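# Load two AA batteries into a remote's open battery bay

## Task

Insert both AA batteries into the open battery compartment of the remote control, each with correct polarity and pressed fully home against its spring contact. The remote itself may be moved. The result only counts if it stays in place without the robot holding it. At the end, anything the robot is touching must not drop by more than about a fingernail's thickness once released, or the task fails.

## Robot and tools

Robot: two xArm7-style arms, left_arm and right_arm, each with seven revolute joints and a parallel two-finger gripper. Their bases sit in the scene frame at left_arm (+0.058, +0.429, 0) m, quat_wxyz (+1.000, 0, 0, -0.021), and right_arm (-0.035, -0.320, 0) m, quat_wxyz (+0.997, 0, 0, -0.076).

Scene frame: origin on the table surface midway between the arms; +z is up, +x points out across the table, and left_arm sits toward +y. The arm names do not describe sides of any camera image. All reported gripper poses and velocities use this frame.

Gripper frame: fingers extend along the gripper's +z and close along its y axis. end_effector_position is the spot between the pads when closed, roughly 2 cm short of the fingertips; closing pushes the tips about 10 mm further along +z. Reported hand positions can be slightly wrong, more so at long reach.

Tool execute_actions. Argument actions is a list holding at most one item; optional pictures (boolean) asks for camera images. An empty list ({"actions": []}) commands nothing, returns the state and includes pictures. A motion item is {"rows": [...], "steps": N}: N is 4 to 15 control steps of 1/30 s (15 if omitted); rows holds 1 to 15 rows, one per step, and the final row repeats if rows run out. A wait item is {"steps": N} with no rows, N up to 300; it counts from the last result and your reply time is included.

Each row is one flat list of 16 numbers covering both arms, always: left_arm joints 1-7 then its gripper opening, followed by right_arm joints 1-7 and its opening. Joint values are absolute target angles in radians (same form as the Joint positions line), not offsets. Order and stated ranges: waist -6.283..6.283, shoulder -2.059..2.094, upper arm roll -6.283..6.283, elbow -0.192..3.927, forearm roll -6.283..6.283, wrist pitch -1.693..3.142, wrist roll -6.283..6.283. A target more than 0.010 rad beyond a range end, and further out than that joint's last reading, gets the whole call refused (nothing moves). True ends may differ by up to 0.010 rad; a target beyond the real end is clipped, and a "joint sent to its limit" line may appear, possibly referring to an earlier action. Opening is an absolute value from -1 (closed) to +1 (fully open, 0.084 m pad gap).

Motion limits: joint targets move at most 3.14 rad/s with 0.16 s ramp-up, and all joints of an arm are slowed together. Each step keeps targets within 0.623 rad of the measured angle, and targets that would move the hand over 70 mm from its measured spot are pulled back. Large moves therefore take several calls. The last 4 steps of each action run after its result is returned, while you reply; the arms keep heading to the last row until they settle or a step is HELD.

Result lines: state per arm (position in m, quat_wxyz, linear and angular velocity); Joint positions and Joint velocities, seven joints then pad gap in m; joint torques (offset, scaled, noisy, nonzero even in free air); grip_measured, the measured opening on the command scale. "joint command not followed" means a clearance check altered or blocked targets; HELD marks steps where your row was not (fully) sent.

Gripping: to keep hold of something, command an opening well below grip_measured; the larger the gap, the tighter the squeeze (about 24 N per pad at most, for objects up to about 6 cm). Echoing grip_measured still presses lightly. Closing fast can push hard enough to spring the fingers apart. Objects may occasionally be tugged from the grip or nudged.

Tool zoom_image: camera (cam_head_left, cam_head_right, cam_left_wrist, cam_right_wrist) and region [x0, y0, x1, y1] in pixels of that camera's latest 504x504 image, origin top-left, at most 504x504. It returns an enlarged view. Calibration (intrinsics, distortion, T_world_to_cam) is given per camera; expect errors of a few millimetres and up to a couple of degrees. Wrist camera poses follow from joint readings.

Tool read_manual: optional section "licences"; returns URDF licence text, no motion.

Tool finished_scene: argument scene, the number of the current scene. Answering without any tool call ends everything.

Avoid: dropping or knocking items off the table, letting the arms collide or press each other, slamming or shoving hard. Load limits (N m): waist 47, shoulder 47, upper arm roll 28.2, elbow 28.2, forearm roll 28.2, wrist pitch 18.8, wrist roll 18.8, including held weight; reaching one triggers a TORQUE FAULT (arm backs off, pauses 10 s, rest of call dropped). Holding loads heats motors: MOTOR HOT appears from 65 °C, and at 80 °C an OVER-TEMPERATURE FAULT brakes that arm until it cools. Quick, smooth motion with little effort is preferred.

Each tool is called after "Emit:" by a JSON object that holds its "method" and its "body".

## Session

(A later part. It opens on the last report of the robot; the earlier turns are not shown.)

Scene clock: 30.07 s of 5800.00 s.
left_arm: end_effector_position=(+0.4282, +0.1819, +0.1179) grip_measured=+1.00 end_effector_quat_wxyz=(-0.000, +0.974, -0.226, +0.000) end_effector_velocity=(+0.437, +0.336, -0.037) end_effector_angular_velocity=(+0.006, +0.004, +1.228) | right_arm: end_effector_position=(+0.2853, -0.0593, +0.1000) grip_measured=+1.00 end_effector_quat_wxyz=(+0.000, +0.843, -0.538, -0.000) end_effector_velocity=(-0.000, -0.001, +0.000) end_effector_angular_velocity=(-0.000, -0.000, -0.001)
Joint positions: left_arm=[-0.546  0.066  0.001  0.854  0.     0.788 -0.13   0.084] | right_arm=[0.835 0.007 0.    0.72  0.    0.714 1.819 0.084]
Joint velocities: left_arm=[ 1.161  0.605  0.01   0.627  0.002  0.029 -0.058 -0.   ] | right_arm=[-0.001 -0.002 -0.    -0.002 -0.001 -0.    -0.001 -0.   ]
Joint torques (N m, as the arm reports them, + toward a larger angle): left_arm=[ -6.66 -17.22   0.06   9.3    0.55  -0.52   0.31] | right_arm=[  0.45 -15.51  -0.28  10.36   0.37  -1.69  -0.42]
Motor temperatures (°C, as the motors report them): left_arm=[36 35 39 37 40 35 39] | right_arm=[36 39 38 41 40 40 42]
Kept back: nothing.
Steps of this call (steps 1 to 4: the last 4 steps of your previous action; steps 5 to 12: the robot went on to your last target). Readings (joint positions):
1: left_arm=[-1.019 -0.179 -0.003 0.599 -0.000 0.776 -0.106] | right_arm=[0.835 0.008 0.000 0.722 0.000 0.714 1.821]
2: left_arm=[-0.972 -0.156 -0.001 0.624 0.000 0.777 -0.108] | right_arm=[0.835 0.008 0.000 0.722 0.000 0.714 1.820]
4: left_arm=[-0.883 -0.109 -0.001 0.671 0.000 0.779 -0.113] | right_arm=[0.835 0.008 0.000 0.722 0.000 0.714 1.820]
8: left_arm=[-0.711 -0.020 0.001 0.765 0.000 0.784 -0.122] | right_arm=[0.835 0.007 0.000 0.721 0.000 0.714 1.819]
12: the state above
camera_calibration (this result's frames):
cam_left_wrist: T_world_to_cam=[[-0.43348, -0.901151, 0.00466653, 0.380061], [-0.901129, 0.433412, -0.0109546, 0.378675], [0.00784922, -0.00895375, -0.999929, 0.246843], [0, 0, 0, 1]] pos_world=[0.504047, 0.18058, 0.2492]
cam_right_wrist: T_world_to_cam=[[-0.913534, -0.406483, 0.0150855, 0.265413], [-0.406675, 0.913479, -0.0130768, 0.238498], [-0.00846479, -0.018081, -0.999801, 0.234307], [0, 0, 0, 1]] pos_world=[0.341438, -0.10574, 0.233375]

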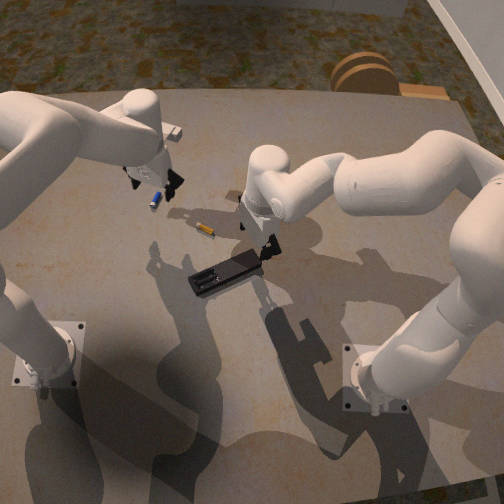

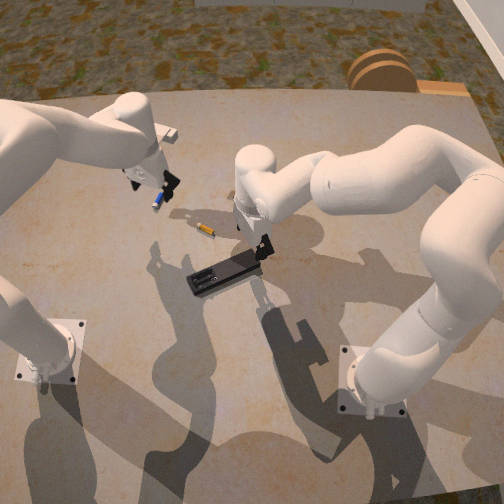

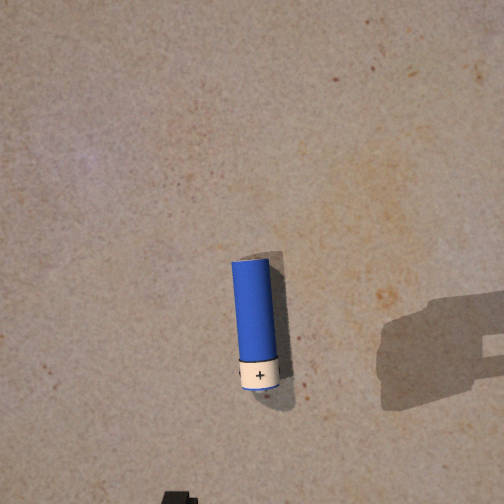

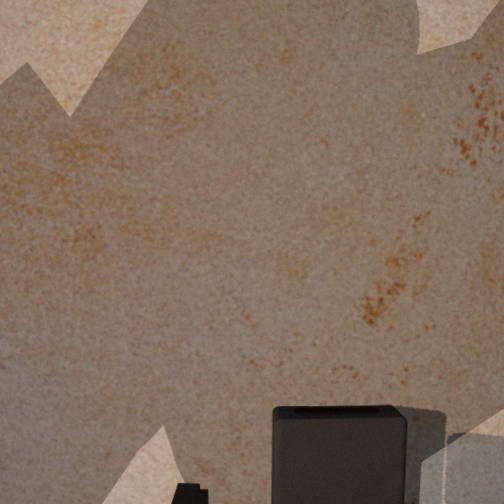

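Emit:
{"method": "execute_actions", "body": {"actions": [{"rows": [[-0.480,0.188,0,0.8826,0,0.6946,-0.134,1, 0.835,0.10,0,0.70,0,0.60,1.819,1],[-0.480,0.188,0,0.8826,0,0.6946,-0.134,1, 0.835,0.1935,0,0.6826,0,0.4891,1.819,1],[-0.480,0.188,0,0.8826,0,0.6946,-0.134,0.6, 0.835,0.1935,0,0.6826,0,0.4891,1.819,1],[-0.480,0.188,0,0.8826,0,0.6946,-0.134,0.3, 0.835,0.1935,0,0.6826,0,0.4891,1.819,1],[-0.480,0.188,0,0.8826,0,0.6946,-0.134,0.3, 0.835,0.1935,0,0.6826,0,0.4891,1.819,1],[-0.480,0.25,0,0.873,0,0.623,-0.134,0.3, 0.835,0.1935,0,0.6826,0,0.4891,1.819,1],[-0.480,0.3122,0,0.8626,0,0.5504,-0.134,0.3, 0.835,0.1935,0,0.6826,0,0.4891,1.819,1],[-0.480,0.3122,0,0.8626,0,0.5504,-0.134,0.3, 0.835,0.1935,0,0.6826,0,0.4891,1.819,1],[-0.480,0.3122,0,0.8626,0,0.5504,-0.134,0.3, 0.835,0.1935,0,0.6826,0,0.4891,1.819,0.7],[-0.480,0.3122,0,0.8626,0,0.5504,-0.134,0.3, 0.835,0.1935,0,0.6826,0,0.4891,1.819,0.5],[-0.480,0.3122,0,0.8626,0,0.5504,-0.134,0.3, 0.835,0.1935,0,0.6826,0,0.4891,1.819,0.35],[-0.480,0.3122,0,0.8626,0,0.5504,-0.134,0.3, 0.835,0.1935,0,0.6826,0,0.4891,1.819,0.25],[-0.480,0.3122,0,0.8626,0,0.5504,-0.134,0.3, 0.835,0.1935,0,0.6826,0,0.4891,1.819,0.15],[-0.480,0.3122,0,0.8626,0,0.5504,-0.134,0.3, 0.835,0.1935,0,0.6826,0,0.4891,1.819,0.05],[-0.480,0.3122,0,0.8626,0,0.5504,-0.134,0.3, 0.835,0.1935,0,0.6826,0,0.4891,1.819,-0.2]], "steps": 15}]}}

Emit:
{"method": "execute_actions", "body": {"actions": [{"steps": 8}], "pictures": true}}

Scene clock: 30.93 s of 5800.00 s.
left_arm: end_effector_position=(+0.4567, +0.1991, +0.0307) grip_measured=+0.29 end_effector_quat_wxyz=(-0.001, +0.981, -0.193, -0.002) end_effector_velocity=(-0.145, +0.087, -0.306) end_effector_angular_velocity=(+0.223, +0.387, +0.009) | right_arm: end_effector_position=(+0.2842, -0.0602, +0.0259) grip_measured=+0.61 end_effector_quat_wxyz=(+0.002, +0.843, -0.538, -0.001) end_effector_velocity=(+0.065, +0.048, +0.064) end_effector_angular_velocity=(+0.137, -0.169, -0.008)
Joint positions: left_arm=[-0.48   0.302 -0.     0.864  0.     0.567 -0.134  0.056] | right_arm=[ 0.835  0.195  0.     0.681 -0.     0.49   1.819  0.069]
Joint velocities: left_arm=[ 0.002  0.541  0.005 -0.259 -0.001 -0.353 -0.001 -0.   ] | right_arm=[-0.003 -0.073 -0.005  0.1    0.001 -0.045 -0.001 -0.172]
Joint torques (N m, as the arm reports them, + toward a larger angle): left_arm=[ -2.05 -32.93   0.21  13.99   0.65  -1.04   0.16] | right_arm=[  0.34 -15.94  -0.28   7.52   0.45  -1.3   -0.31]
Motor temperatures (°C, as the motors report them): left_arm=[36 35 39 37 40 35 39] | right_arm=[36 39 38 41 40 40 42]
Steps of this call (steps 1 to 15: the robot went on to your last target; steps 16 to 26: the first 11 steps of this action). Readings (joint positions):
16: left_arm=[-0.481 0.100 -0.000 0.890 -0.000 0.789 -0.134] | right_arm=[0.835 0.007 -0.000 0.720 -0.000 0.713 1.819]
17: left_arm=[-0.481 0.106 -0.000 0.890 -0.000 0.780 -0.134] | right_arm=[0.835 0.012 -0.000 0.720 -0.000 0.703 1.819]
19: left_arm=[-0.481 0.152 -0.000 0.891 0.000 0.726 -0.134] | right_arm=[0.835 0.064 -0.000 0.713 0.000 0.632 1.819]
23: left_arm=[-0.480 0.216 0.000 0.876 -0.000 0.661 -0.134] | right_arm=[0.835 0.196 0.000 0.674 -0.000 0.501 1.819]
26: the state above

Scene clock: 31.20 s of 5800.00 s.
left_arm: end_effector_position=(+0.4590, +0.1977, +0.0287) grip_measured=+0.29 end_effector_quat_wxyz=(+0.001, +0.981, -0.193, +0.002) end_effector_velocity=(-0.013, +0.008, -0.012) end_effector_angular_velocity=(+0.018, +0.033, +0.002) | right_arm: end_effector_position=(+0.2863, -0.0586, +0.0283) grip_measured=+0.09 end_effector_quat_wxyz=(-0.002, +0.843, -0.538, +0.001) end_effector_velocity=(-0.001, -0.000, -0.001) end_effector_angular_velocity=(-0.002, +0.002, +0.003)
Joint positions: left_arm=[-0.48   0.31  -0.     0.865  0.     0.55  -0.134  0.056] | right_arm=[ 0.835  0.192 -0.     0.684  0.     0.489  1.819  0.048]
Joint velocities: left_arm=[ 0.001  0.011  0.001 -0.022 -0.001  0.004  0.    -0.   ] | right_arm=[ 0.001  0.001  0.    -0.002 -0.001  0.    -0.001  0.   ]
Joint torques (N m, as the arm reports them, + toward a larger angle): left_arm=[ -1.56 -17.37   0.24   8.78   0.42  -0.78   0.12] | right_arm=[  0.49 -15.03  -0.28   7.51   0.39  -1.33  -0.37]
Motor temperatures (°C, as the motors report them): left_arm=[36 35 39 37 40 35 39] | right_arm=[36 39 38 41 40 40 42]
Kept back: nothing.
Steps of this call (steps 1 to 4: the last 4 steps of your previous action; steps 5 to 8: the robot went on to your last target). Readings (joint positions):
1: left_arm=[-0.480 0.315 0.000 0.857 -0.000 0.559 -0.134] | right_arm=[0.835 0.193 -0.000 0.684 0.000 0.489 1.819]
2: left_arm=[-0.480 0.318 0.000 0.855 -0.000 0.556 -0.134] | right_arm=[0.835 0.192 -0.000 0.685 0.000 0.489 1.819]
4: left_arm=[-0.480 0.314 0.000 0.861 -0.000 0.552 -0.134] | right_arm=[0.835 0.192 -0.000 0.684 -0.000 0.489 1.819]
8: the state above
camera_calibration (this result's frames):
cam_left_wrist: T_world_to_cam=[[-0.370394, -0.928859, 0.00545204, 0.384607], [-0.928788, 0.370273, -0.015818, 0.423891], [0.0126739, -0.0109227, -0.99986, 0.155752], [0, 0, 0, 1]] pos_world=[0.534187, 0.201991, 0.160339]
cam_right_wrist: T_world_to_cam=[[-0.913593, -0.406468, 0.0114508, 0.267848], [-0.406591, 0.91353, -0.0121005, 0.23726], [-0.00554215, -0.0157108, -0.999861, 0.161991], [0, 0, 0, 1]] pos_world=[0.342069, -0.105328, 0.161772]

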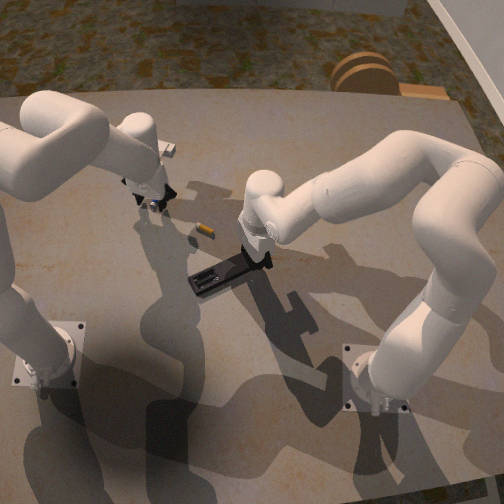

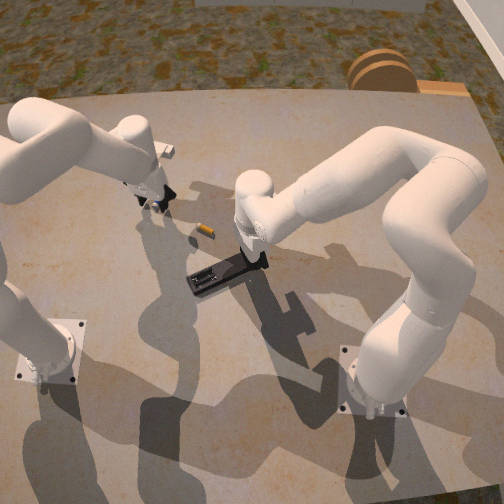

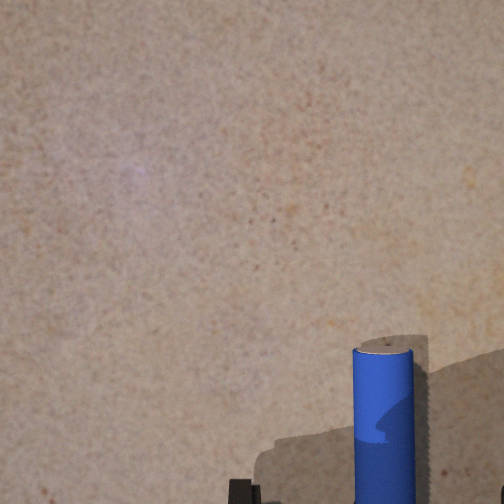

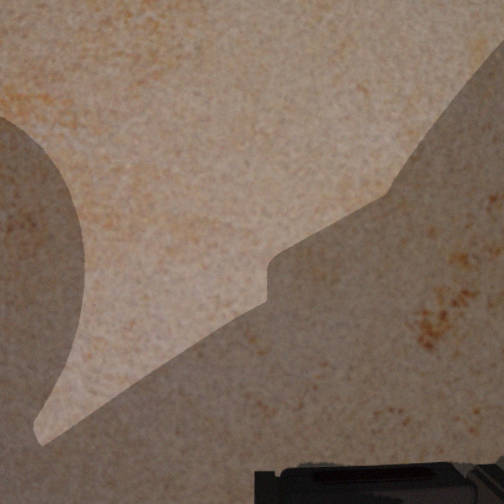

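Emit:
{"method": "execute_actions", "body": {"actions": [{"rows": [[-0.480,0.3045,0,0.8504,0,0.5459,-0.134,0.3, 0.835,0.1935,0,0.6826,0,0.4891,1.819,-0.2]], "steps": 12}], "pictures": true}}

Scene clock: 31.97 s of 5800.00 s.
left_arm: end_effector_position=(+0.4548, +0.2003, +0.0268) grip_measured=+0.29 end_effector_quat_wxyz=(-0.000, +0.981, -0.193, -0.000) end_effector_velocity=(+0.003, -0.002, +0.002) end_effector_angular_velocity=(-0.003, -0.006, +0.000) | right_arm: end_effector_position=(+0.2859, -0.0589, +0.0276) grip_measured=+0.09 end_effector_quat_wxyz=(-0.001, +0.843, -0.538, +0.000) end_effector_velocity=(-0.001, -0.000, -0.002) end_effector_angular_velocity=(-0.002, +0.002, +0.001)
Joint positions: left_arm=[-0.48   0.304 -0.     0.85  -0.     0.546 -0.134  0.056] | right_arm=[ 0.835  0.193  0.     0.684 -0.     0.488  1.819  0.048]
Joint velocities: left_arm=[-0.001  0.     0.001  0.006  0.    -0.001 -0.     0.   ] | right_arm=[ 0.     0.006  0.001 -0.001 -0.001 -0.003  0.    -0.   ]
Joint torques (N m, as the arm reports them, + toward a larger angle): left_arm=[ -1.89 -17.78   0.13   9.19   0.68  -1.02   0.3 ] | right_arm=[  0.52 -11.02  -0.28   4.5    0.55  -0.01  -0.23]
Motor temperatures (°C, as the motors report them): left_arm=[36 35 39 37 40 35 39] | right_arm=[36 39 38 41 40 40 42]
Steps of this call (steps 1 to 15: the robot went on to your last target; steps 16 to 23: the first 8 steps of this action). Readings (joint positions):
16: left_arm=[-0.480 0.312 0.000 0.862 0.000 0.550 -0.134] | right_arm=[0.835 0.192 -0.000 0.684 -0.000 0.489 1.819]
17: left_arm=[-0.480 0.309 0.000 0.858 0.000 0.548 -0.134] | right_arm=[0.835 0.192 -0.000 0.684 -0.000 0.489 1.819]
19: left_arm=[-0.480 0.305 -0.000 0.851 -0.000 0.547 -0.134] | right_arm=[0.835 0.193 -0.000 0.684 -0.000 0.489 1.819]
23: the state above
camera_calibration (this result's frames):
cam_left_wrist: T_world_to_cam=[[-0.370179, -0.928949, 0.00470073, 0.385358], [-0.928924, 0.370114, -0.0107921, 0.418913], [0.00828546, -0.00836161, -0.999931, 0.155393], [0, 0, 0, 1]] pos_world=[0.530502, 0.204232, 0.158091]
cam_right_wrist: T_world_to_cam=[[-0.913457, -0.40673, 0.0129206, 0.267238], [-0.40688, 0.913396, -0.0125165, 0.237421], [-0.00671081, -0.0166905, -0.999838, 0.161562], [0, 0, 0, 1]] pos_world=[0.341796, -0.105469, 0.161055]

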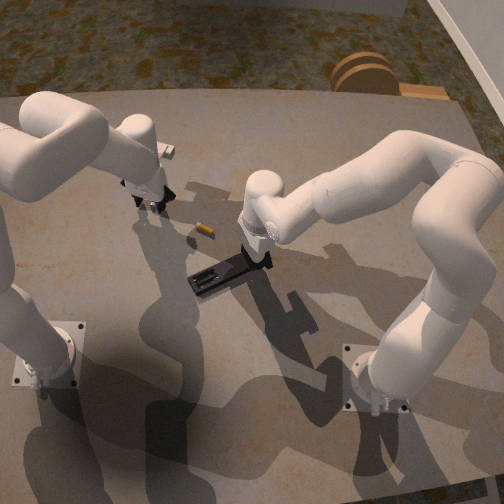

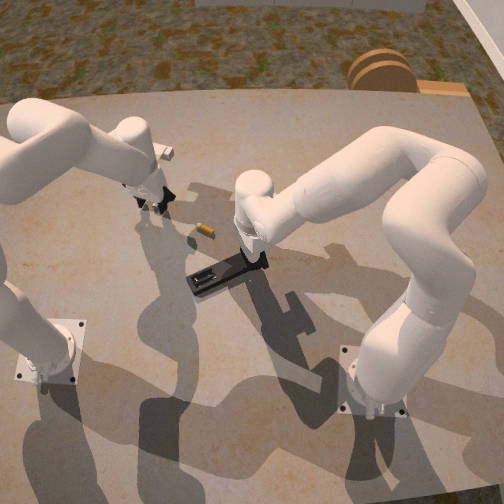

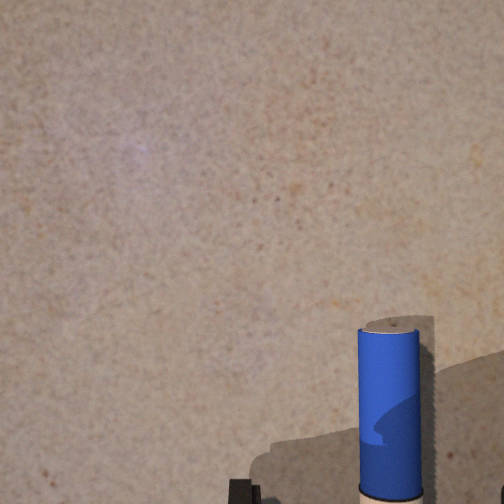

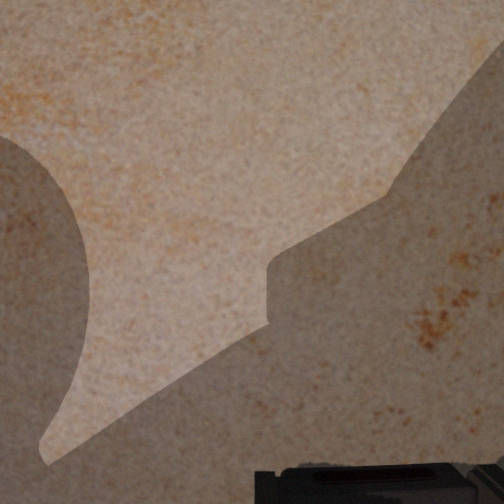

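Emit:
{"method": "execute_actions", "body": {"actions": [{"rows": [[-0.480,0.3045,0,0.8504,0,0.5459,-0.134,0.0, 0.835,0.1935,0,0.6826,0,0.4891,1.819,-0.2],[-0.480,0.3045,0,0.8504,0,0.5459,-0.134,-0.2, 0.835,0.1935,0,0.6826,0,0.4891,1.819,-0.2],[-0.480,0.3045,0,0.8504,0,0.5459,-0.134,-0.35, 0.835,0.1935,0,0.6826,0,0.4891,1.819,-0.2],[-0.480,0.3045,0,0.8504,0,0.5459,-0.134,-0.45, 0.835,0.1935,0,0.6826,0,0.4891,1.819,-0.2],[-0.480,0.3045,0,0.8504,0,0.5459,-0.134,-0.52, 0.835,0.1935,0,0.6826,0,0.4891,1.819,-0.2],[-0.480,0.3045,0,0.8504,0,0.5459,-0.134,-0.58, 0.835,0.1935,0,0.6826,0,0.4891,1.819,-0.2],[-0.480,0.3045,0,0.8504,0,0.5459,-0.134,-0.63, 0.835,0.1935,0,0.6826,0,0.4891,1.819,-0.2],[-0.480,0.3045,0,0.8504,0,0.5459,-0.134,-0.68, 0.835,0.1935,0,0.6826,0,0.4891,1.819,-0.2],[-0.480,0.3045,0,0.8504,0,0.5459,-0.134,-0.75, 0.835,0.1935,0,0.6826,0,0.4891,1.819,-0.2],[-0.480,0.3045,0,0.8504,0,0.5459,-0.134,-0.85, 0.835,0.1935,0,0.6826,0,0.4891,1.819,-0.2],[-0.480,0.3045,0,0.8504,0,0.5459,-0.134,-0.95, 0.835,0.1935,0,0.6826,0,0.4891,1.819,-0.2]], "steps": 15}]}}

Emit:
{"method": "execute_actions", "body": {"actions": [{"rows": [[-0.480,0.3045,0,0.8504,0,0.5459,-0.134,-0.95, 0.835,0.1935,0,0.6826,0,0.4891,1.819,-0.2],[-0.480,0.3045,0,0.8504,0,0.5459,-0.134,-0.95, 0.835,0.1935,0,0.6826,0,0.4891,1.819,-0.2],[-0.480,0.3045,0,0.8504,0,0.5459,-0.134,-0.95, 0.835,0.1935,0,0.6826,0,0.4891,1.819,-0.2],[-0.480,0.28,0,0.855,0,0.575,-0.134,-0.95, 0.835,0.1935,0,0.6826,0,0.4891,1.819,-0.2],[-0.480,0.24,0,0.862,0,0.622,-0.134,-0.95, 0.835,0.1935,0,0.6826,0,0.4891,1.819,-0.2],[-0.480,0.18,0,0.871,0,0.691,-0.134,-0.95, 0.835,0.1935,0,0.6826,0,0.4891,1.819,-0.2],[-0.480,0.13,0,0.878,0,0.748,-0.134,-0.95, 0.835,0.1935,0,0.6826,0,0.4891,1.819,-0.2]], "steps": 15}], "pictures": true}}

Scene clock: 32.90 s of 5800.00 s.
left_arm: end_effector_position=(+0.4548, +0.2003, +0.0268) grip_measured=-0.70 end_effector_quat_wxyz=(+0.000, +0.981, -0.193, +0.000) end_effector_velocity=(-0.000, +0.000, -0.000) end_effector_angular_velocity=(+0.000, +0.001, +0.001) | right_arm: end_effector_position=(+0.2855, -0.0591, +0.0273) grip_measured=+0.09 end_effector_quat_wxyz=(-0.001, +0.843, -0.538, +0.000) end_effector_velocity=(-0.000, -0.000, -0.000) end_effector_angular_velocity=(-0.001, +0.000, +0.000)
Joint positions: left_arm=[-0.48   0.304 -0.     0.85  -0.     0.546 -0.134  0.013] | right_arm=[0.835 0.193 0.    0.683 0.    0.489 1.819 0.048]
Joint velocities: left_arm=[ 0.    -0.     0.    -0.001 -0.    -0.    -0.     0.   ] | right_arm=[ 0.    -0.    -0.    -0.    -0.     0.001  0.    -0.   ]
Joint torques (N m, as the arm reports them, + toward a larger angle): left_arm=[ -1.63 -17.84   0.14   8.86   0.46  -1.02   0.1 ] | right_arm=[ 0.26 -9.14 -0.47  2.59  0.54  1.4  -0.25]
Motor temperatures (°C, as the motors report them): left_arm=[36 35 39 37 40 35 39] | right_arm=[36 39 38 41 40 40 42]
Steps of this call (steps 1 to 4: the last 4 steps of your previous action; steps 5 to 15: the robot went on to your last target; steps 16 to 17: nothing new was sent; steps 18 to 28: the first 11 steps of this action). Readings (joint positions):
18: left_arm=[-0.480 0.304 0.000 0.850 -0.000 0.546 -0.134] | right_arm=[0.835 0.193 0.000 0.683 0.000 0.489 1.819]
19: left_arm=[-0.480 0.304 0.000 0.850 0.000 0.546 -0.134] | right_arm=[0.835 0.193 0.000 0.683 0.000 0.489 1.819]
21: left_arm=[-0.480 0.305 -0.000 0.850 -0.000 0.546 -0.134] | right_arm=[0.835 0.193 0.000 0.683 0.000 0.489 1.819]
25: left_arm=[-0.480 0.305 -0.000 0.850 -0.000 0.546 -0.134] | right_arm=[0.835 0.193 0.000 0.683 0.000 0.489 1.819]
28: the state above

Scene clock: 33.40 s of 5800.00 s.
left_arm: end_effector_position=(+0.4591, +0.1976, +0.1059) grip_measured=-0.70 end_effector_quat_wxyz=(+0.004, +0.981, -0.193, +0.011) end_effector_velocity=(+0.051, -0.035, +0.192) end_effector_angular_velocity=(-0.124, -0.213, -0.009) | right_arm: end_effector_position=(+0.2855, -0.0592, +0.0272) grip_measured=+0.09 end_effector_quat_wxyz=(-0.000, +0.843, -0.538, +0.000) end_effector_velocity=(-0.000, -0.000, -0.000) end_effector_angular_velocity=(-0.001, +0.000, -0.000)
Joint positions: left_arm=[-0.48   0.128 -0.     0.886  0.     0.735 -0.134  0.013] | right_arm=[0.835 0.193 0.    0.683 0.    0.489 1.819 0.048]
Joint velocities: left_arm=[-0.004 -0.333 -0.006  0.153 -0.     0.239 -0.    -0.   ] | right_arm=[-0.    -0.    -0.    -0.    -0.     0.001  0.    -0.   ]
Joint torques (N m, as the arm reports them, + toward a larger angle): left_arm=[-1.31  0.84  0.48  2.57  0.42  0.11  0.09] | right_arm=[ 0.2  -8.76 -0.58  1.91  0.59  1.91 -0.27]
Motor temperatures (°C, as the motors report them): left_arm=[36 35 39 37 40 35 39] | right_arm=[36 39 38 40 40 40 42]
Steps of this call (steps 1 to 4: the last 4 steps of your previous action; steps 5 to 15: the first 11 steps of this action). Readings (joint positions):
5: left_arm=[-0.480 0.304 -0.000 0.850 -0.000 0.546 -0.134] | right_arm=[0.835 0.193 0.000 0.683 0.000 0.489 1.819]
6: left_arm=[-0.480 0.304 -0.000 0.850 -0.000 0.546 -0.134] | right_arm=[0.835 0.193 0.000 0.683 0.000 0.489 1.819]
8: left_arm=[-0.480 0.304 -0.000 0.850 0.000 0.547 -0.134] | right_arm=[0.835 0.193 0.000 0.683 0.000 0.489 1.819]
12: left_arm=[-0.480 0.219 0.000 0.860 -0.000 0.656 -0.134] | right_arm=[0.835 0.193 0.000 0.683 0.000 0.489 1.819]
15: the state above
camera_calibration (this result's frames):
cam_left_wrist: T_world_to_cam=[[-0.370655, -0.928736, 0.00798945, 0.383941], [-0.928336, 0.370205, -0.0337654, 0.42692], [0.0284014, -0.0199322, -0.999398, 0.227373], [0, 0, 0, 1]] pos_world=[0.532177, 0.203064, 0.238584]
cam_right_wrist: T_world_to_cam=[[-0.913508, -0.406566, 0.0143555, 0.266713], [-0.406743, 0.913452, -0.0128742, 0.237532], [-0.00787882, -0.0175997, -0.999814, 0.161435], [0, 0, 0, 1]] pos_world=[0.341531, -0.105696, 0.160634]

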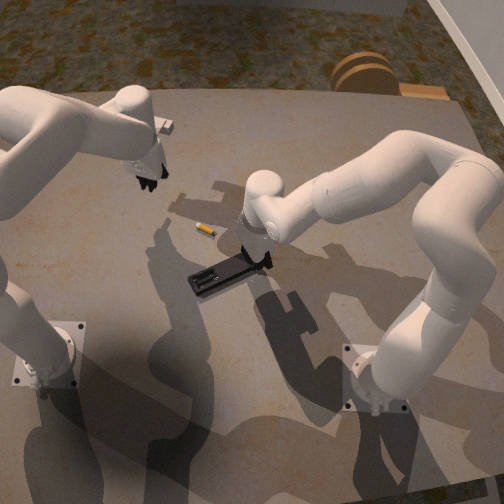

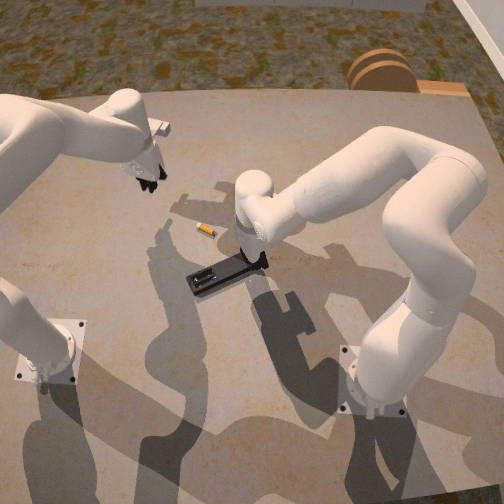

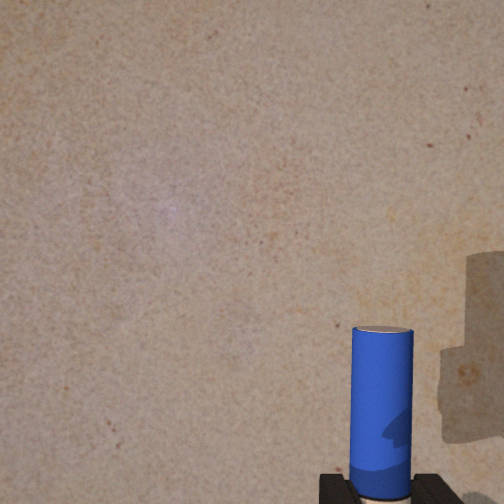

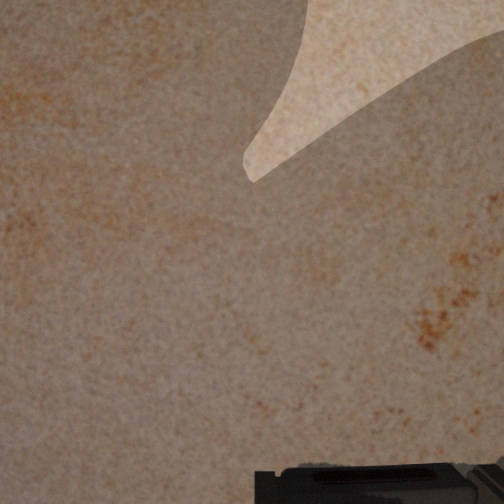

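Emit:
{"method": "execute_actions", "body": {"actions": [{"rows": [[-0.480,0.13,0,0.878,0,0.748,-0.134,-0.95, 0.835,0.1935,0,0.6826,0,0.4891,1.819,0.2],[-0.480,0.13,0,0.878,0,0.748,-0.134,-0.95, 0.835,0.19,0,0.6826,0,0.4926,1.819,0.5],[-1.116,-0.128,0,0.569,0,0.697,-0.022,-0.95, 0.835,0.188,0,0.6826,0,0.4946,1.819,0.6],[-1.116,-0.128,0,0.569,0,0.697,-0.022,-0.95, 0.835,0.188,0,0.6826,0,0.4946,1.819,0.6],[-1.116,-0.128,0,0.569,0,0.697,-0.022,-0.95, 0.835,0.188,0,0.6826,0,0.4946,1.819,0.6],[-1.116,-0.128,0,0.569,0,0.697,-0.022,-0.95, 0.82,0.184,0,0.677,0,0.493,1.805,0.6],[-1.116,-0.128,0,0.569,0,0.697,-0.022,-0.95, 0.80,0.18,0,0.671,0,0.491,1.785,0.6],[-1.116,-0.128,0,0.569,0,0.697,-0.022,-0.95, 0.788,0.1768,0,0.6669,0,0.4901,1.772,0.6],[-1.116,-0.128,0,0.569,0,0.697,-0.022,-0.95, 0.788,0.1768,0,0.6669,0,0.4901,1.772,0.6],[-1.116,-0.128,0,0.569,0,0.697,-0.022,-0.95, 0.788,0.1768,0,0.6669,0,0.4901,1.772,0.6],[-1.116,-0.128,0,0.569,0,0.697,-0.022,-0.95, 0.788,0.1768,0,0.6669,0,0.4901,1.772,0.6]], "steps": 15}]}}

Emit:
{"method": "execute_actions", "body": {"actions": [{"rows": [[-1.116,-0.128,0,0.569,0,0.697,-0.022,-0.95, 0.788,0.1768,0,0.6669,0,0.4901,1.772,0.45],[-1.116,-0.128,0,0.569,0,0.697,-0.022,-0.95, 0.788,0.1768,0,0.6669,0,0.4901,1.772,0.35],[-1.116,-0.128,0,0.569,0,0.697,-0.022,-0.95, 0.788,0.1768,0,0.6669,0,0.4901,1.772,0.25],[-1.116,-0.128,0,0.569,0,0.697,-0.022,-0.95, 0.788,0.1768,0,0.6669,0,0.4901,1.772,0.18],[-1.116,-0.128,0,0.569,0,0.697,-0.022,-0.95, 0.788,0.1768,0,0.6669,0,0.4901,1.772,0.12],[-1.116,-0.128,0,0.569,0,0.697,-0.022,-0.95, 0.788,0.1768,0,0.6669,0,0.4901,1.772,0.05],[-1.116,-0.128,0,0.569,0,0.697,-0.022,-0.95, 0.788,0.1768,0,0.6669,0,0.4901,1.772,-0.1],[-1.116,-0.128,0,0.569,0,0.697,-0.022,-0.95, 0.788,0.1768,0,0.6669,0,0.4901,1.772,-0.25]], "steps": 15}], "pictures": true}}

Scene clock: 48.20 s of 5800.00 s.
left_arm: end_effector_position=(+0.3475, +0.1267, +0.1031) grip_measured=-0.70 end_effector_quat_wxyz=(+0.000, +0.936, -0.353, +0.001) end_effector_velocity=(-0.501, -0.241, -0.000) end_effector_angular_velocity=(+0.002, +0.003, -1.482) | right_arm: end_effector_position=(+0.2933, -0.0793, +0.0279) grip_measured=+0.59 end_effector_quat_wxyz=(+0.002, +0.841, -0.541, -0.000) end_effector_velocity=(+0.039, -0.053, +0.006) end_effector_angular_velocity=(+0.006, -0.021, -0.080)
Joint positions: left_arm=[-0.764  0.015 -0.     0.741  0.     0.725 -0.084  0.013] | right_arm=[ 0.788  0.178 -0.004  0.666  0.     0.491  1.775  0.069]
Joint velocities: left_arm=[-1.275 -0.519  0.012 -0.622 -0.001 -0.099  0.22  -0.   ] | right_arm=[-0.107 -0.025 -0.05  -0.018  0.002 -0.013 -0.078 -0.   ]
Joint torques (N m, as the arm reports them, + toward a larger angle): left_arm=[ -4.05 -14.98  -0.57   9.69   0.77  -0.69   0.21] | right_arm=[  9.24 -17.15   5.17   9.02   0.24  -1.87  -0.17]
Motor temperatures (°C, as the motors report them): left_arm=[36 35 39 38 40 35 39] | right_arm=[36 39 38 40 40 40 42]
Steps of this call (steps 1 to 4: the last 4 steps of your previous action; steps 5 to 30: the robot went on to your last target; steps 31 to 100: nothing new was sent; then 11.10 s passed at rest; steps 101 to 111: the first 11 steps of this action). Readings (joint positions):
101: left_arm=[-0.480 0.130 0.000 0.878 -0.000 0.748 -0.134] | right_arm=[0.835 0.194 0.000 0.683 0.000 0.489 1.819]
102: left_arm=[-0.480 0.130 -0.000 0.878 -0.000 0.748 -0.134] | right_arm=[0.835 0.194 -0.000 0.681 -0.000 0.491 1.819]
104: left_arm=[-0.487 0.127 0.003 0.874 0.000 0.747 -0.132] | right_arm=[0.835 0.194 -0.000 0.674 -0.000 0.497 1.819]
108: left_arm=[-0.636 0.066 0.002 0.801 0.000 0.735 -0.106] | right_arm=[0.819 0.186 0.003 0.673 -0.000 0.495 1.801]
111: the state above

Scene clock: 48.70 s of 5800.00 s.
left_arm: end_effector_position=(+0.2085, +0.0904, +0.1000) grip_measured=-0.70 end_effector_quat_wxyz=(+0.000, +0.845, -0.535, -0.000) end_effector_velocity=(-0.009, -0.003, -0.001) end_effector_angular_velocity=(+0.002, -0.002, -0.027) | right_arm: end_effector_position=(+0.2935, -0.0773, +0.0290) grip_measured=+0.08 end_effector_quat_wxyz=(+0.000, +0.843, -0.538, -0.000) end_effector_velocity=(+0.000, -0.000, -0.000) end_effector_angular_velocity=(-0.000, -0.000, +0.001)
Joint positions: left_arm=[-1.113 -0.127  0.004  0.57  -0.     0.697 -0.022  0.013] | right_arm=[0.788 0.177 0.    0.667 0.    0.49  1.772 0.047]
Joint velocities: left_arm=[-0.008 -0.    -0.02  -0.002  0.    -0.    -0.    -0.   ] | right_arm=[-0.     0.    -0.     0.    -0.001  0.    -0.001 -0.   ]
Joint torques (N m, as the arm reports them, + toward a larger angle): left_arm=[ -2.23 -11.79  -0.06   9.85   0.7   -0.96   0.2 ] | right_arm=[  0.12 -16.81  -0.68   8.66   0.46  -1.78  -0.34]
Motor temperatures (°C, as the motors report them): left_arm=[36 35 40 38 40 35 39] | right_arm=[36 39 38 40 40 40 42]
Steps of this call (steps 1 to 4: the last 4 steps of your previous action; steps 5 to 15: the first 11 steps of this action). Readings (joint positions):
5: left_arm=[-0.985 -0.074 -0.002 0.634 0.000 0.708 -0.045] | right_arm=[0.788 0.177 0.001 0.667 -0.000 0.490 1.772]
6: left_arm=[-1.030 -0.093 -0.002 0.612 -0.000 0.704 -0.037] | right_arm=[0.789 0.177 0.001 0.667 -0.000 0.490 1.772]
8: left_arm=[-1.099 -0.121 -0.006 0.577 0.000 0.699 -0.026] | right_arm=[0.788 0.177 0.001 0.667 -0.000 0.490 1.772]
12: left_arm=[-1.114 -0.128 0.002 0.569 -0.000 0.697 -0.022] | right_arm=[0.788 0.177 0.000 0.667 0.000 0.490 1.772]
15: the state above
camera_calibration (this result's frames):
cam_left_wrist: T_world_to_cam=[[-0.900288, -0.435265, 0.00516724, 0.257626], [-0.435295, 0.900221, -0.010929, 0.0807917], [0.000105356, -0.0120885, -0.999927, 0.231701], [0, 0, 0, 1]] pos_world=[0.267081, 0.042206, 0.231236]
cam_right_wrist: T_world_to_cam=[[-0.913374, -0.406837, 0.015243, 0.266596], [-0.407032, 0.913321, -0.0130712, 0.257385], [-0.00860389, -0.0181432, -0.999798, 0.163104], [0, 0, 0, 1]] pos_world=[0.349669, -0.123655, 0.162372]

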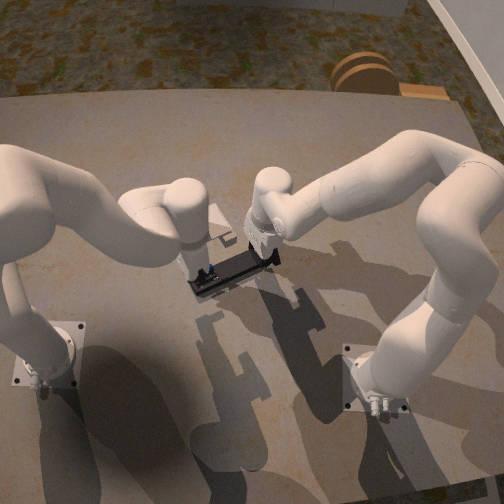

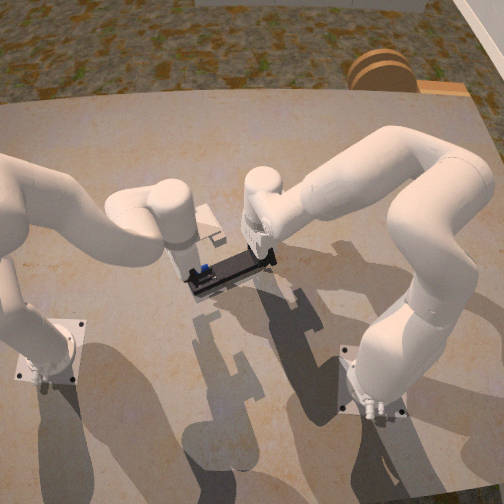

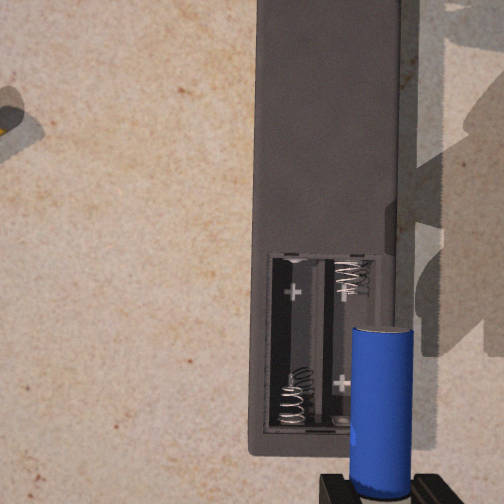

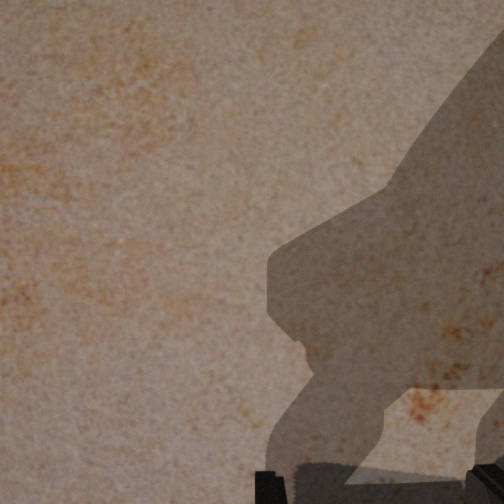

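Emit:
{"method": "execute_actions", "body": {"actions": [{"rows": [[-1.117,-0.06,0,0.655,0,0.79,-0.022,-0.95, 0.788,0.1768,0,0.6669,0,0.4901,1.772,-0.25],[-1.117,0.02,0,0.75,0,0.89,-0.022,-0.95, 0.788,0.1768,0,0.6669,0,0.4901,1.772,-0.25],[-1.117,0.09,0,0.83,0,0.985,-0.022,-0.95, 0.788,0.1768,0,0.6669,0,0.4901,1.772,-0.25],[-1.117,0.1572,0,0.9149,0,1.0777,-0.022,-0.95, 0.788,0.1768,0,0.6669,0,0.4901,1.772,-0.25]], "steps": 15}]}}

Emit:
{"method": "execute_actions", "body": {"actions": [{"steps": 8}], "pictures": true}}

Scene clock: 49.97 s of 5800.00 s.
left_arm: end_effector_position=(+0.2109, +0.0787, +0.0882) grip_measured=-0.70 end_effector_quat_wxyz=(-0.089, +0.832, -0.531, -0.133) end_effector_velocity=(-0.010, +0.019, +0.006) end_effector_angular_velocity=(+0.090, +0.040, -0.008) | right_arm: end_effector_position=(+0.2936, -0.0774, +0.0290) grip_measured=+0.08 end_effector_quat_wxyz=(+0.000, +0.843, -0.538, -0.000) end_effector_velocity=(+0.000, +0.000, +0.000) end_effector_angular_velocity=(+0.000, -0.000, +0.000)
Joint positions: left_arm=[-1.117  0.16   0.     0.912 -0.     1.073 -0.022  0.013] | right_arm=[ 0.788  0.177 -0.     0.667 -0.     0.49   1.772  0.047]
Joint velocities: left_arm=[-0.002  0.003 -0.004  0.023  0.001  0.12   0.001 -0.   ] | right_arm=[-0.    -0.    -0.     0.     0.    -0.    -0.001 -0.   ]
Joint torques (N m, as the arm reports them, + toward a larger angle): left_arm=[ -2.08 -18.99   0.13   9.92   0.5   -0.75   0.01] | right_arm=[  0.25 -16.98  -0.57   8.86   0.48  -1.85  -0.39]
Motor temperatures (°C, as the motors report them): left_arm=[36 35 39 38 40 35 39] | right_arm=[36 39 38 40 40 40 42]
Steps of this call (steps 1 to 4: the last 4 steps of your previous action; steps 5 to 15: the robot went on to your last target; steps 16 to 27: nothing new was sent; steps 28 to 38: the first 11 steps of this action). Readings (joint positions):
28: left_arm=[-1.116 -0.128 0.000 0.570 0.000 0.698 -0.022] | right_arm=[0.788 0.177 -0.000 0.667 -0.000 0.490 1.772]
29: left_arm=[-1.116 -0.123 -0.000 0.576 -0.000 0.707 -0.022] | right_arm=[0.788 0.177 -0.000 0.667 -0.000 0.490 1.772]
31: left_arm=[-1.117 -0.073 -0.000 0.639 -0.000 0.779 -0.022] | right_arm=[0.788 0.177 -0.000 0.667 -0.000 0.490 1.772]
35: left_arm=[-1.117 0.124 0.000 0.876 0.000 1.025 -0.022] | right_arm=[0.788 0.177 -0.000 0.667 -0.000 0.490 1.772]
38: the state above

Scene clock: 50.23 s of 5800.00 s.
left_arm: end_effector_position=(+0.2108, +0.0782, +0.0903) grip_measured=-0.70 end_effector_quat_wxyz=(-0.088, +0.832, -0.531, -0.132) end_effector_velocity=(+0.000, +0.001, -0.003) end_effector_angular_velocity=(+0.007, +0.003, +0.001) | right_arm: end_effector_position=(+0.2936, -0.0774, +0.0290) grip_measured=+0.08 end_effector_quat_wxyz=(+0.000, +0.843, -0.538, -0.000) end_effector_velocity=(+0.000, -0.000, +0.000) end_effector_angular_velocity=(-0.000, -0.000, -0.001)
Joint positions: left_arm=[-1.117  0.156 -0.     0.914  0.     1.077 -0.022  0.013] | right_arm=[ 0.788  0.177 -0.     0.667 -0.     0.49   1.772  0.047]
Joint velocities: left_arm=[0.001 0.008 0.001 0.001 0.    0.001 0.001 0.   ] | right_arm=[-0.    -0.     0.    -0.    -0.001 -0.     0.001 -0.   ]
Joint torques (N m, as the arm reports them, + toward a larger angle): left_arm=[ -1.78 -16.01   0.24   9.97   0.46  -0.38   0.23] | right_arm=[  0.18 -17.02  -0.47   8.96   0.38  -1.81  -0.3 ]
Motor temperatures (°C, as the motors report them): left_arm=[36 35 39 38 40 35 39] | right_arm=[36 39 38 40 40 40 42]
Kept back: nothing.
Steps of this call (steps 1 to 4: the last 4 steps of your previous action; steps 5 to 8: the robot went on to your last target). Readings (joint positions):
1: left_arm=[-1.117 0.159 0.000 0.913 -0.000 1.076 -0.022] | right_arm=[0.788 0.177 -0.000 0.667 -0.000 0.490 1.772]
2: left_arm=[-1.117 0.157 0.000 0.913 -0.000 1.077 -0.022] | right_arm=[0.788 0.177 -0.000 0.667 -0.000 0.490 1.772]
4: left_arm=[-1.117 0.156 -0.000 0.914 -0.000 1.077 -0.022] | right_arm=[0.788 0.177 -0.000 0.667 -0.000 0.490 1.772]
8: the state above
camera_calibration (this result's frames):
cam_left_wrist: T_world_to_cam=[[-0.903675, -0.428188, -0.00510074, 0.255547], [-0.409401, 0.860411, 0.303453, 0.0619568], [-0.125546, 0.276311, -0.952833, 0.221564], [0, 0, 0, 1]] pos_world=[0.284113, -0.00510698, 0.193616]
cam_right_wrist: T_world_to_cam=[[-0.91352, -0.406513, 0.0151068, 0.266741], [-0.406705, 0.913466, -0.0130867, 0.257454], [-0.00847961, -0.0180989, -0.9998, 0.163104], [0, 0, 0, 1]] pos_world=[0.349764, -0.12379, 0.162411]

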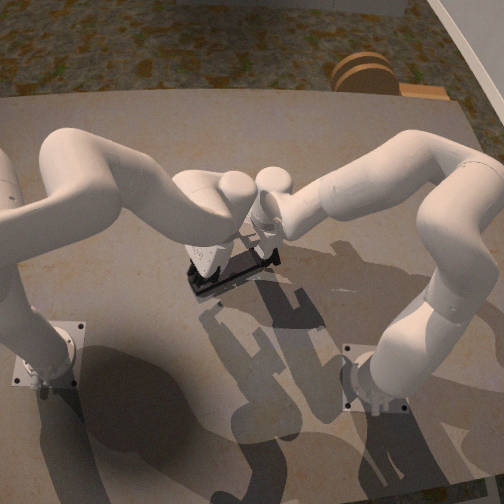

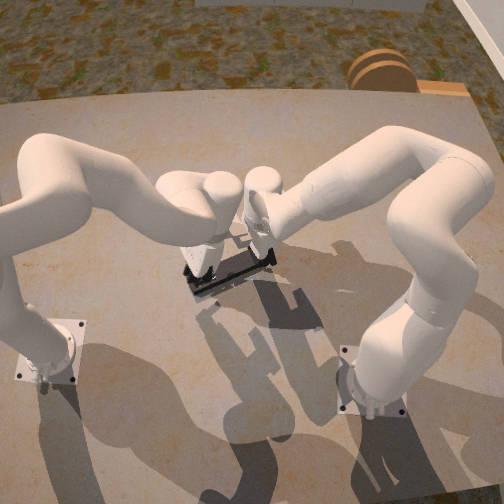

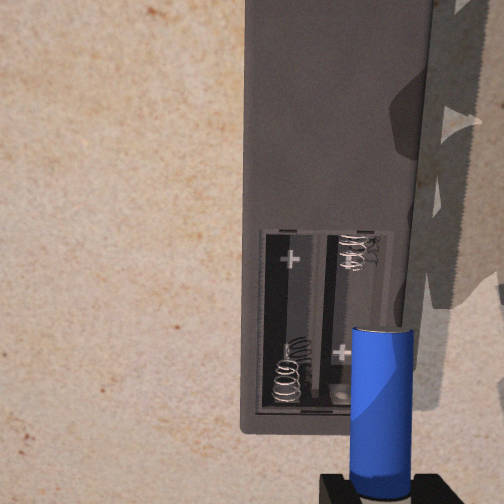

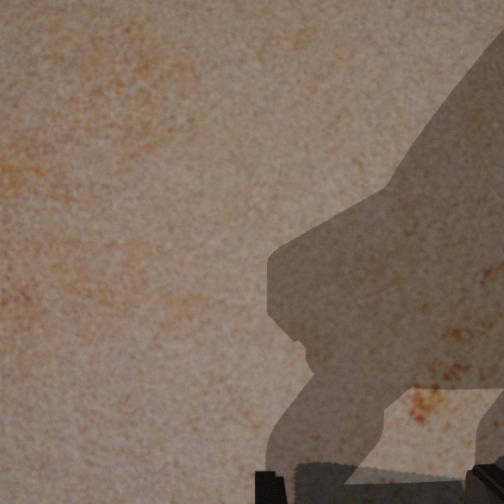

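Emit:
{"method": "zoom_image", "body": {"camera": "cam_left_wrist", "region": [230, 210, 440, 450]}}

Region (230, 210, 440, 450) of cam_left_wrist's 504x504 image, scaled by 2.100, with more detail than that image has; it fills the left 441 columns of this view, and the rest is white.

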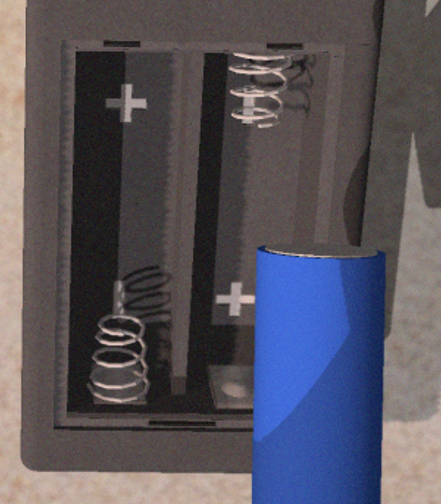

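Emit:
{"method": "execute_actions", "body": {"actions": [{"rows": [[-1.115,0.175,0,0.908,0,1.053,-0.022,-0.95, 0.788,0.1768,0,0.6669,0,0.4901,1.772,-0.25],[-1.115,0.195,0,0.901,0,1.026,-0.022,-0.95, 0.788,0.1768,0,0.6669,0,0.4901,1.772,-0.25],[-1.115,0.2146,0,0.895,0,1.0004,-0.022,-0.95, 0.788,0.1768,0,0.6669,0,0.4901,1.772,-0.25]], "steps": 15}], "pictures": true}}

Scene clock: 53.80 s of 5800.00 s.
left_arm: end_effector_position=(+0.2118, +0.0780, +0.0624) grip_measured=-0.70 end_effector_quat_wxyz=(-0.088, +0.833, -0.531, -0.132) end_effector_velocity=(+0.007, -0.019, +0.017) end_effector_angular_velocity=(-0.056, -0.024, -0.004) | right_arm: end_effector_position=(+0.2936, -0.0774, +0.0290) grip_measured=+0.08 end_effector_quat_wxyz=(-0.000, +0.843, -0.538, -0.000) end_effector_velocity=(-0.000, -0.000, -0.000) end_effector_angular_velocity=(-0.000, +0.000, -0.001)
Joint positions: left_arm=[-1.115  0.214 -0.     0.896  0.     1.    -0.022  0.013] | right_arm=[ 0.788  0.177 -0.     0.667 -0.     0.49   1.772  0.047]
Joint velocities: left_arm=[-0.002 -0.026 -0.002  0.027 -0.001 -0.008  0.001 -0.   ] | right_arm=[-0.    -0.     0.    -0.001  0.    -0.     0.     0.   ]
Joint torques (N m, as the arm reports them, + toward a larger angle): left_arm=[ -1.64 -15.31   0.22   8.92   0.61  -0.4    0.16] | right_arm=[  0.36 -17.06  -0.38   8.89   0.45  -1.83  -0.3 ]
Motor temperatures (°C, as the motors report them): left_arm=[36 35 39 38 40 35 39] | right_arm=[36 39 38 40 40 40 42]
Steps of this call (steps 1 to 15: the robot went on to your last target; steps 16 to 90: nothing new was sent; then 0.20 s passed at rest; steps 91 to 101: the first 11 steps of this action). Readings (joint positions):
91: left_arm=[-1.117 0.157 -0.000 0.915 -0.000 1.077 -0.022] | right_arm=[0.788 0.177 -0.000 0.667 -0.000 0.490 1.772]
92: left_arm=[-1.116 0.161 -0.000 0.914 -0.000 1.068 -0.022] | right_arm=[0.788 0.177 -0.000 0.667 0.000 0.490 1.772]
94: left_arm=[-1.115 0.187 -0.000 0.906 0.000 1.031 -0.022] | right_arm=[0.788 0.177 -0.000 0.667 -0.000 0.490 1.772]
98: left_arm=[-1.115 0.218 0.000 0.891 -0.000 1.003 -0.022] | right_arm=[0.788 0.177 -0.000 0.667 0.000 0.490 1.772]
101: the state above
camera_calibration (this result's frames):
cam_left_wrist: T_world_to_cam=[[-0.902844, -0.429938, -0.00507534, 0.256087], [-0.411123, 0.859757, 0.302979, 0.0714461], [-0.125898, 0.275629, -0.952984, 0.195277], [0, 0, 0, 1]] pos_world=[0.285164, -0.00514894, 0.165749]
cam_right_wrist: T_world_to_cam=[[-0.913512, -0.406532, 0.0150724, 0.266748], [-0.406723, 0.913458, -0.0130742, 0.257444], [-0.00845291, -0.0180737, -0.999801, 0.163111], [0, 0, 0, 1]] pos_world=[0.349765, -0.123775, 0.162423]

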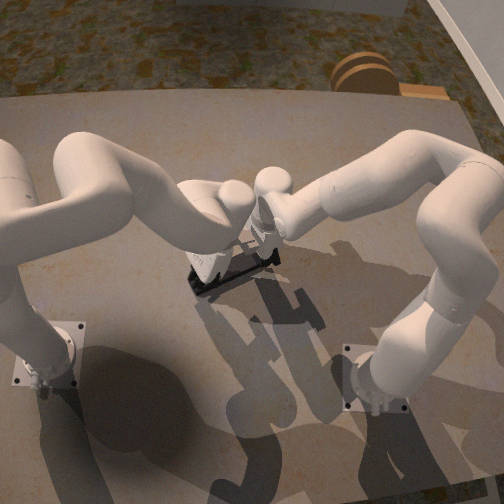

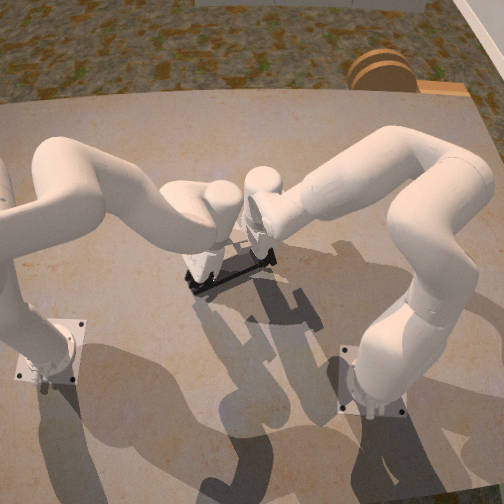

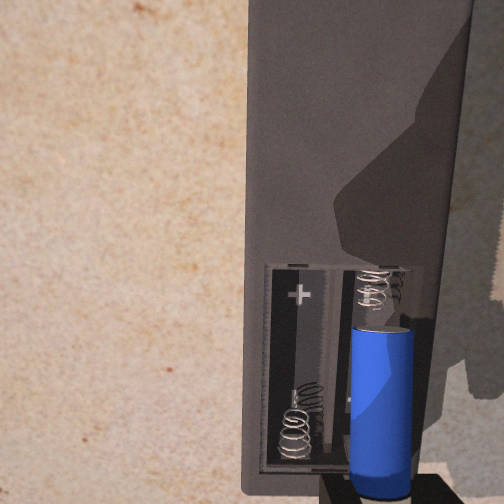

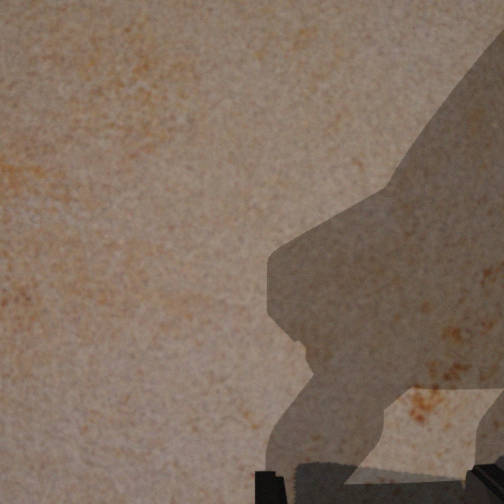

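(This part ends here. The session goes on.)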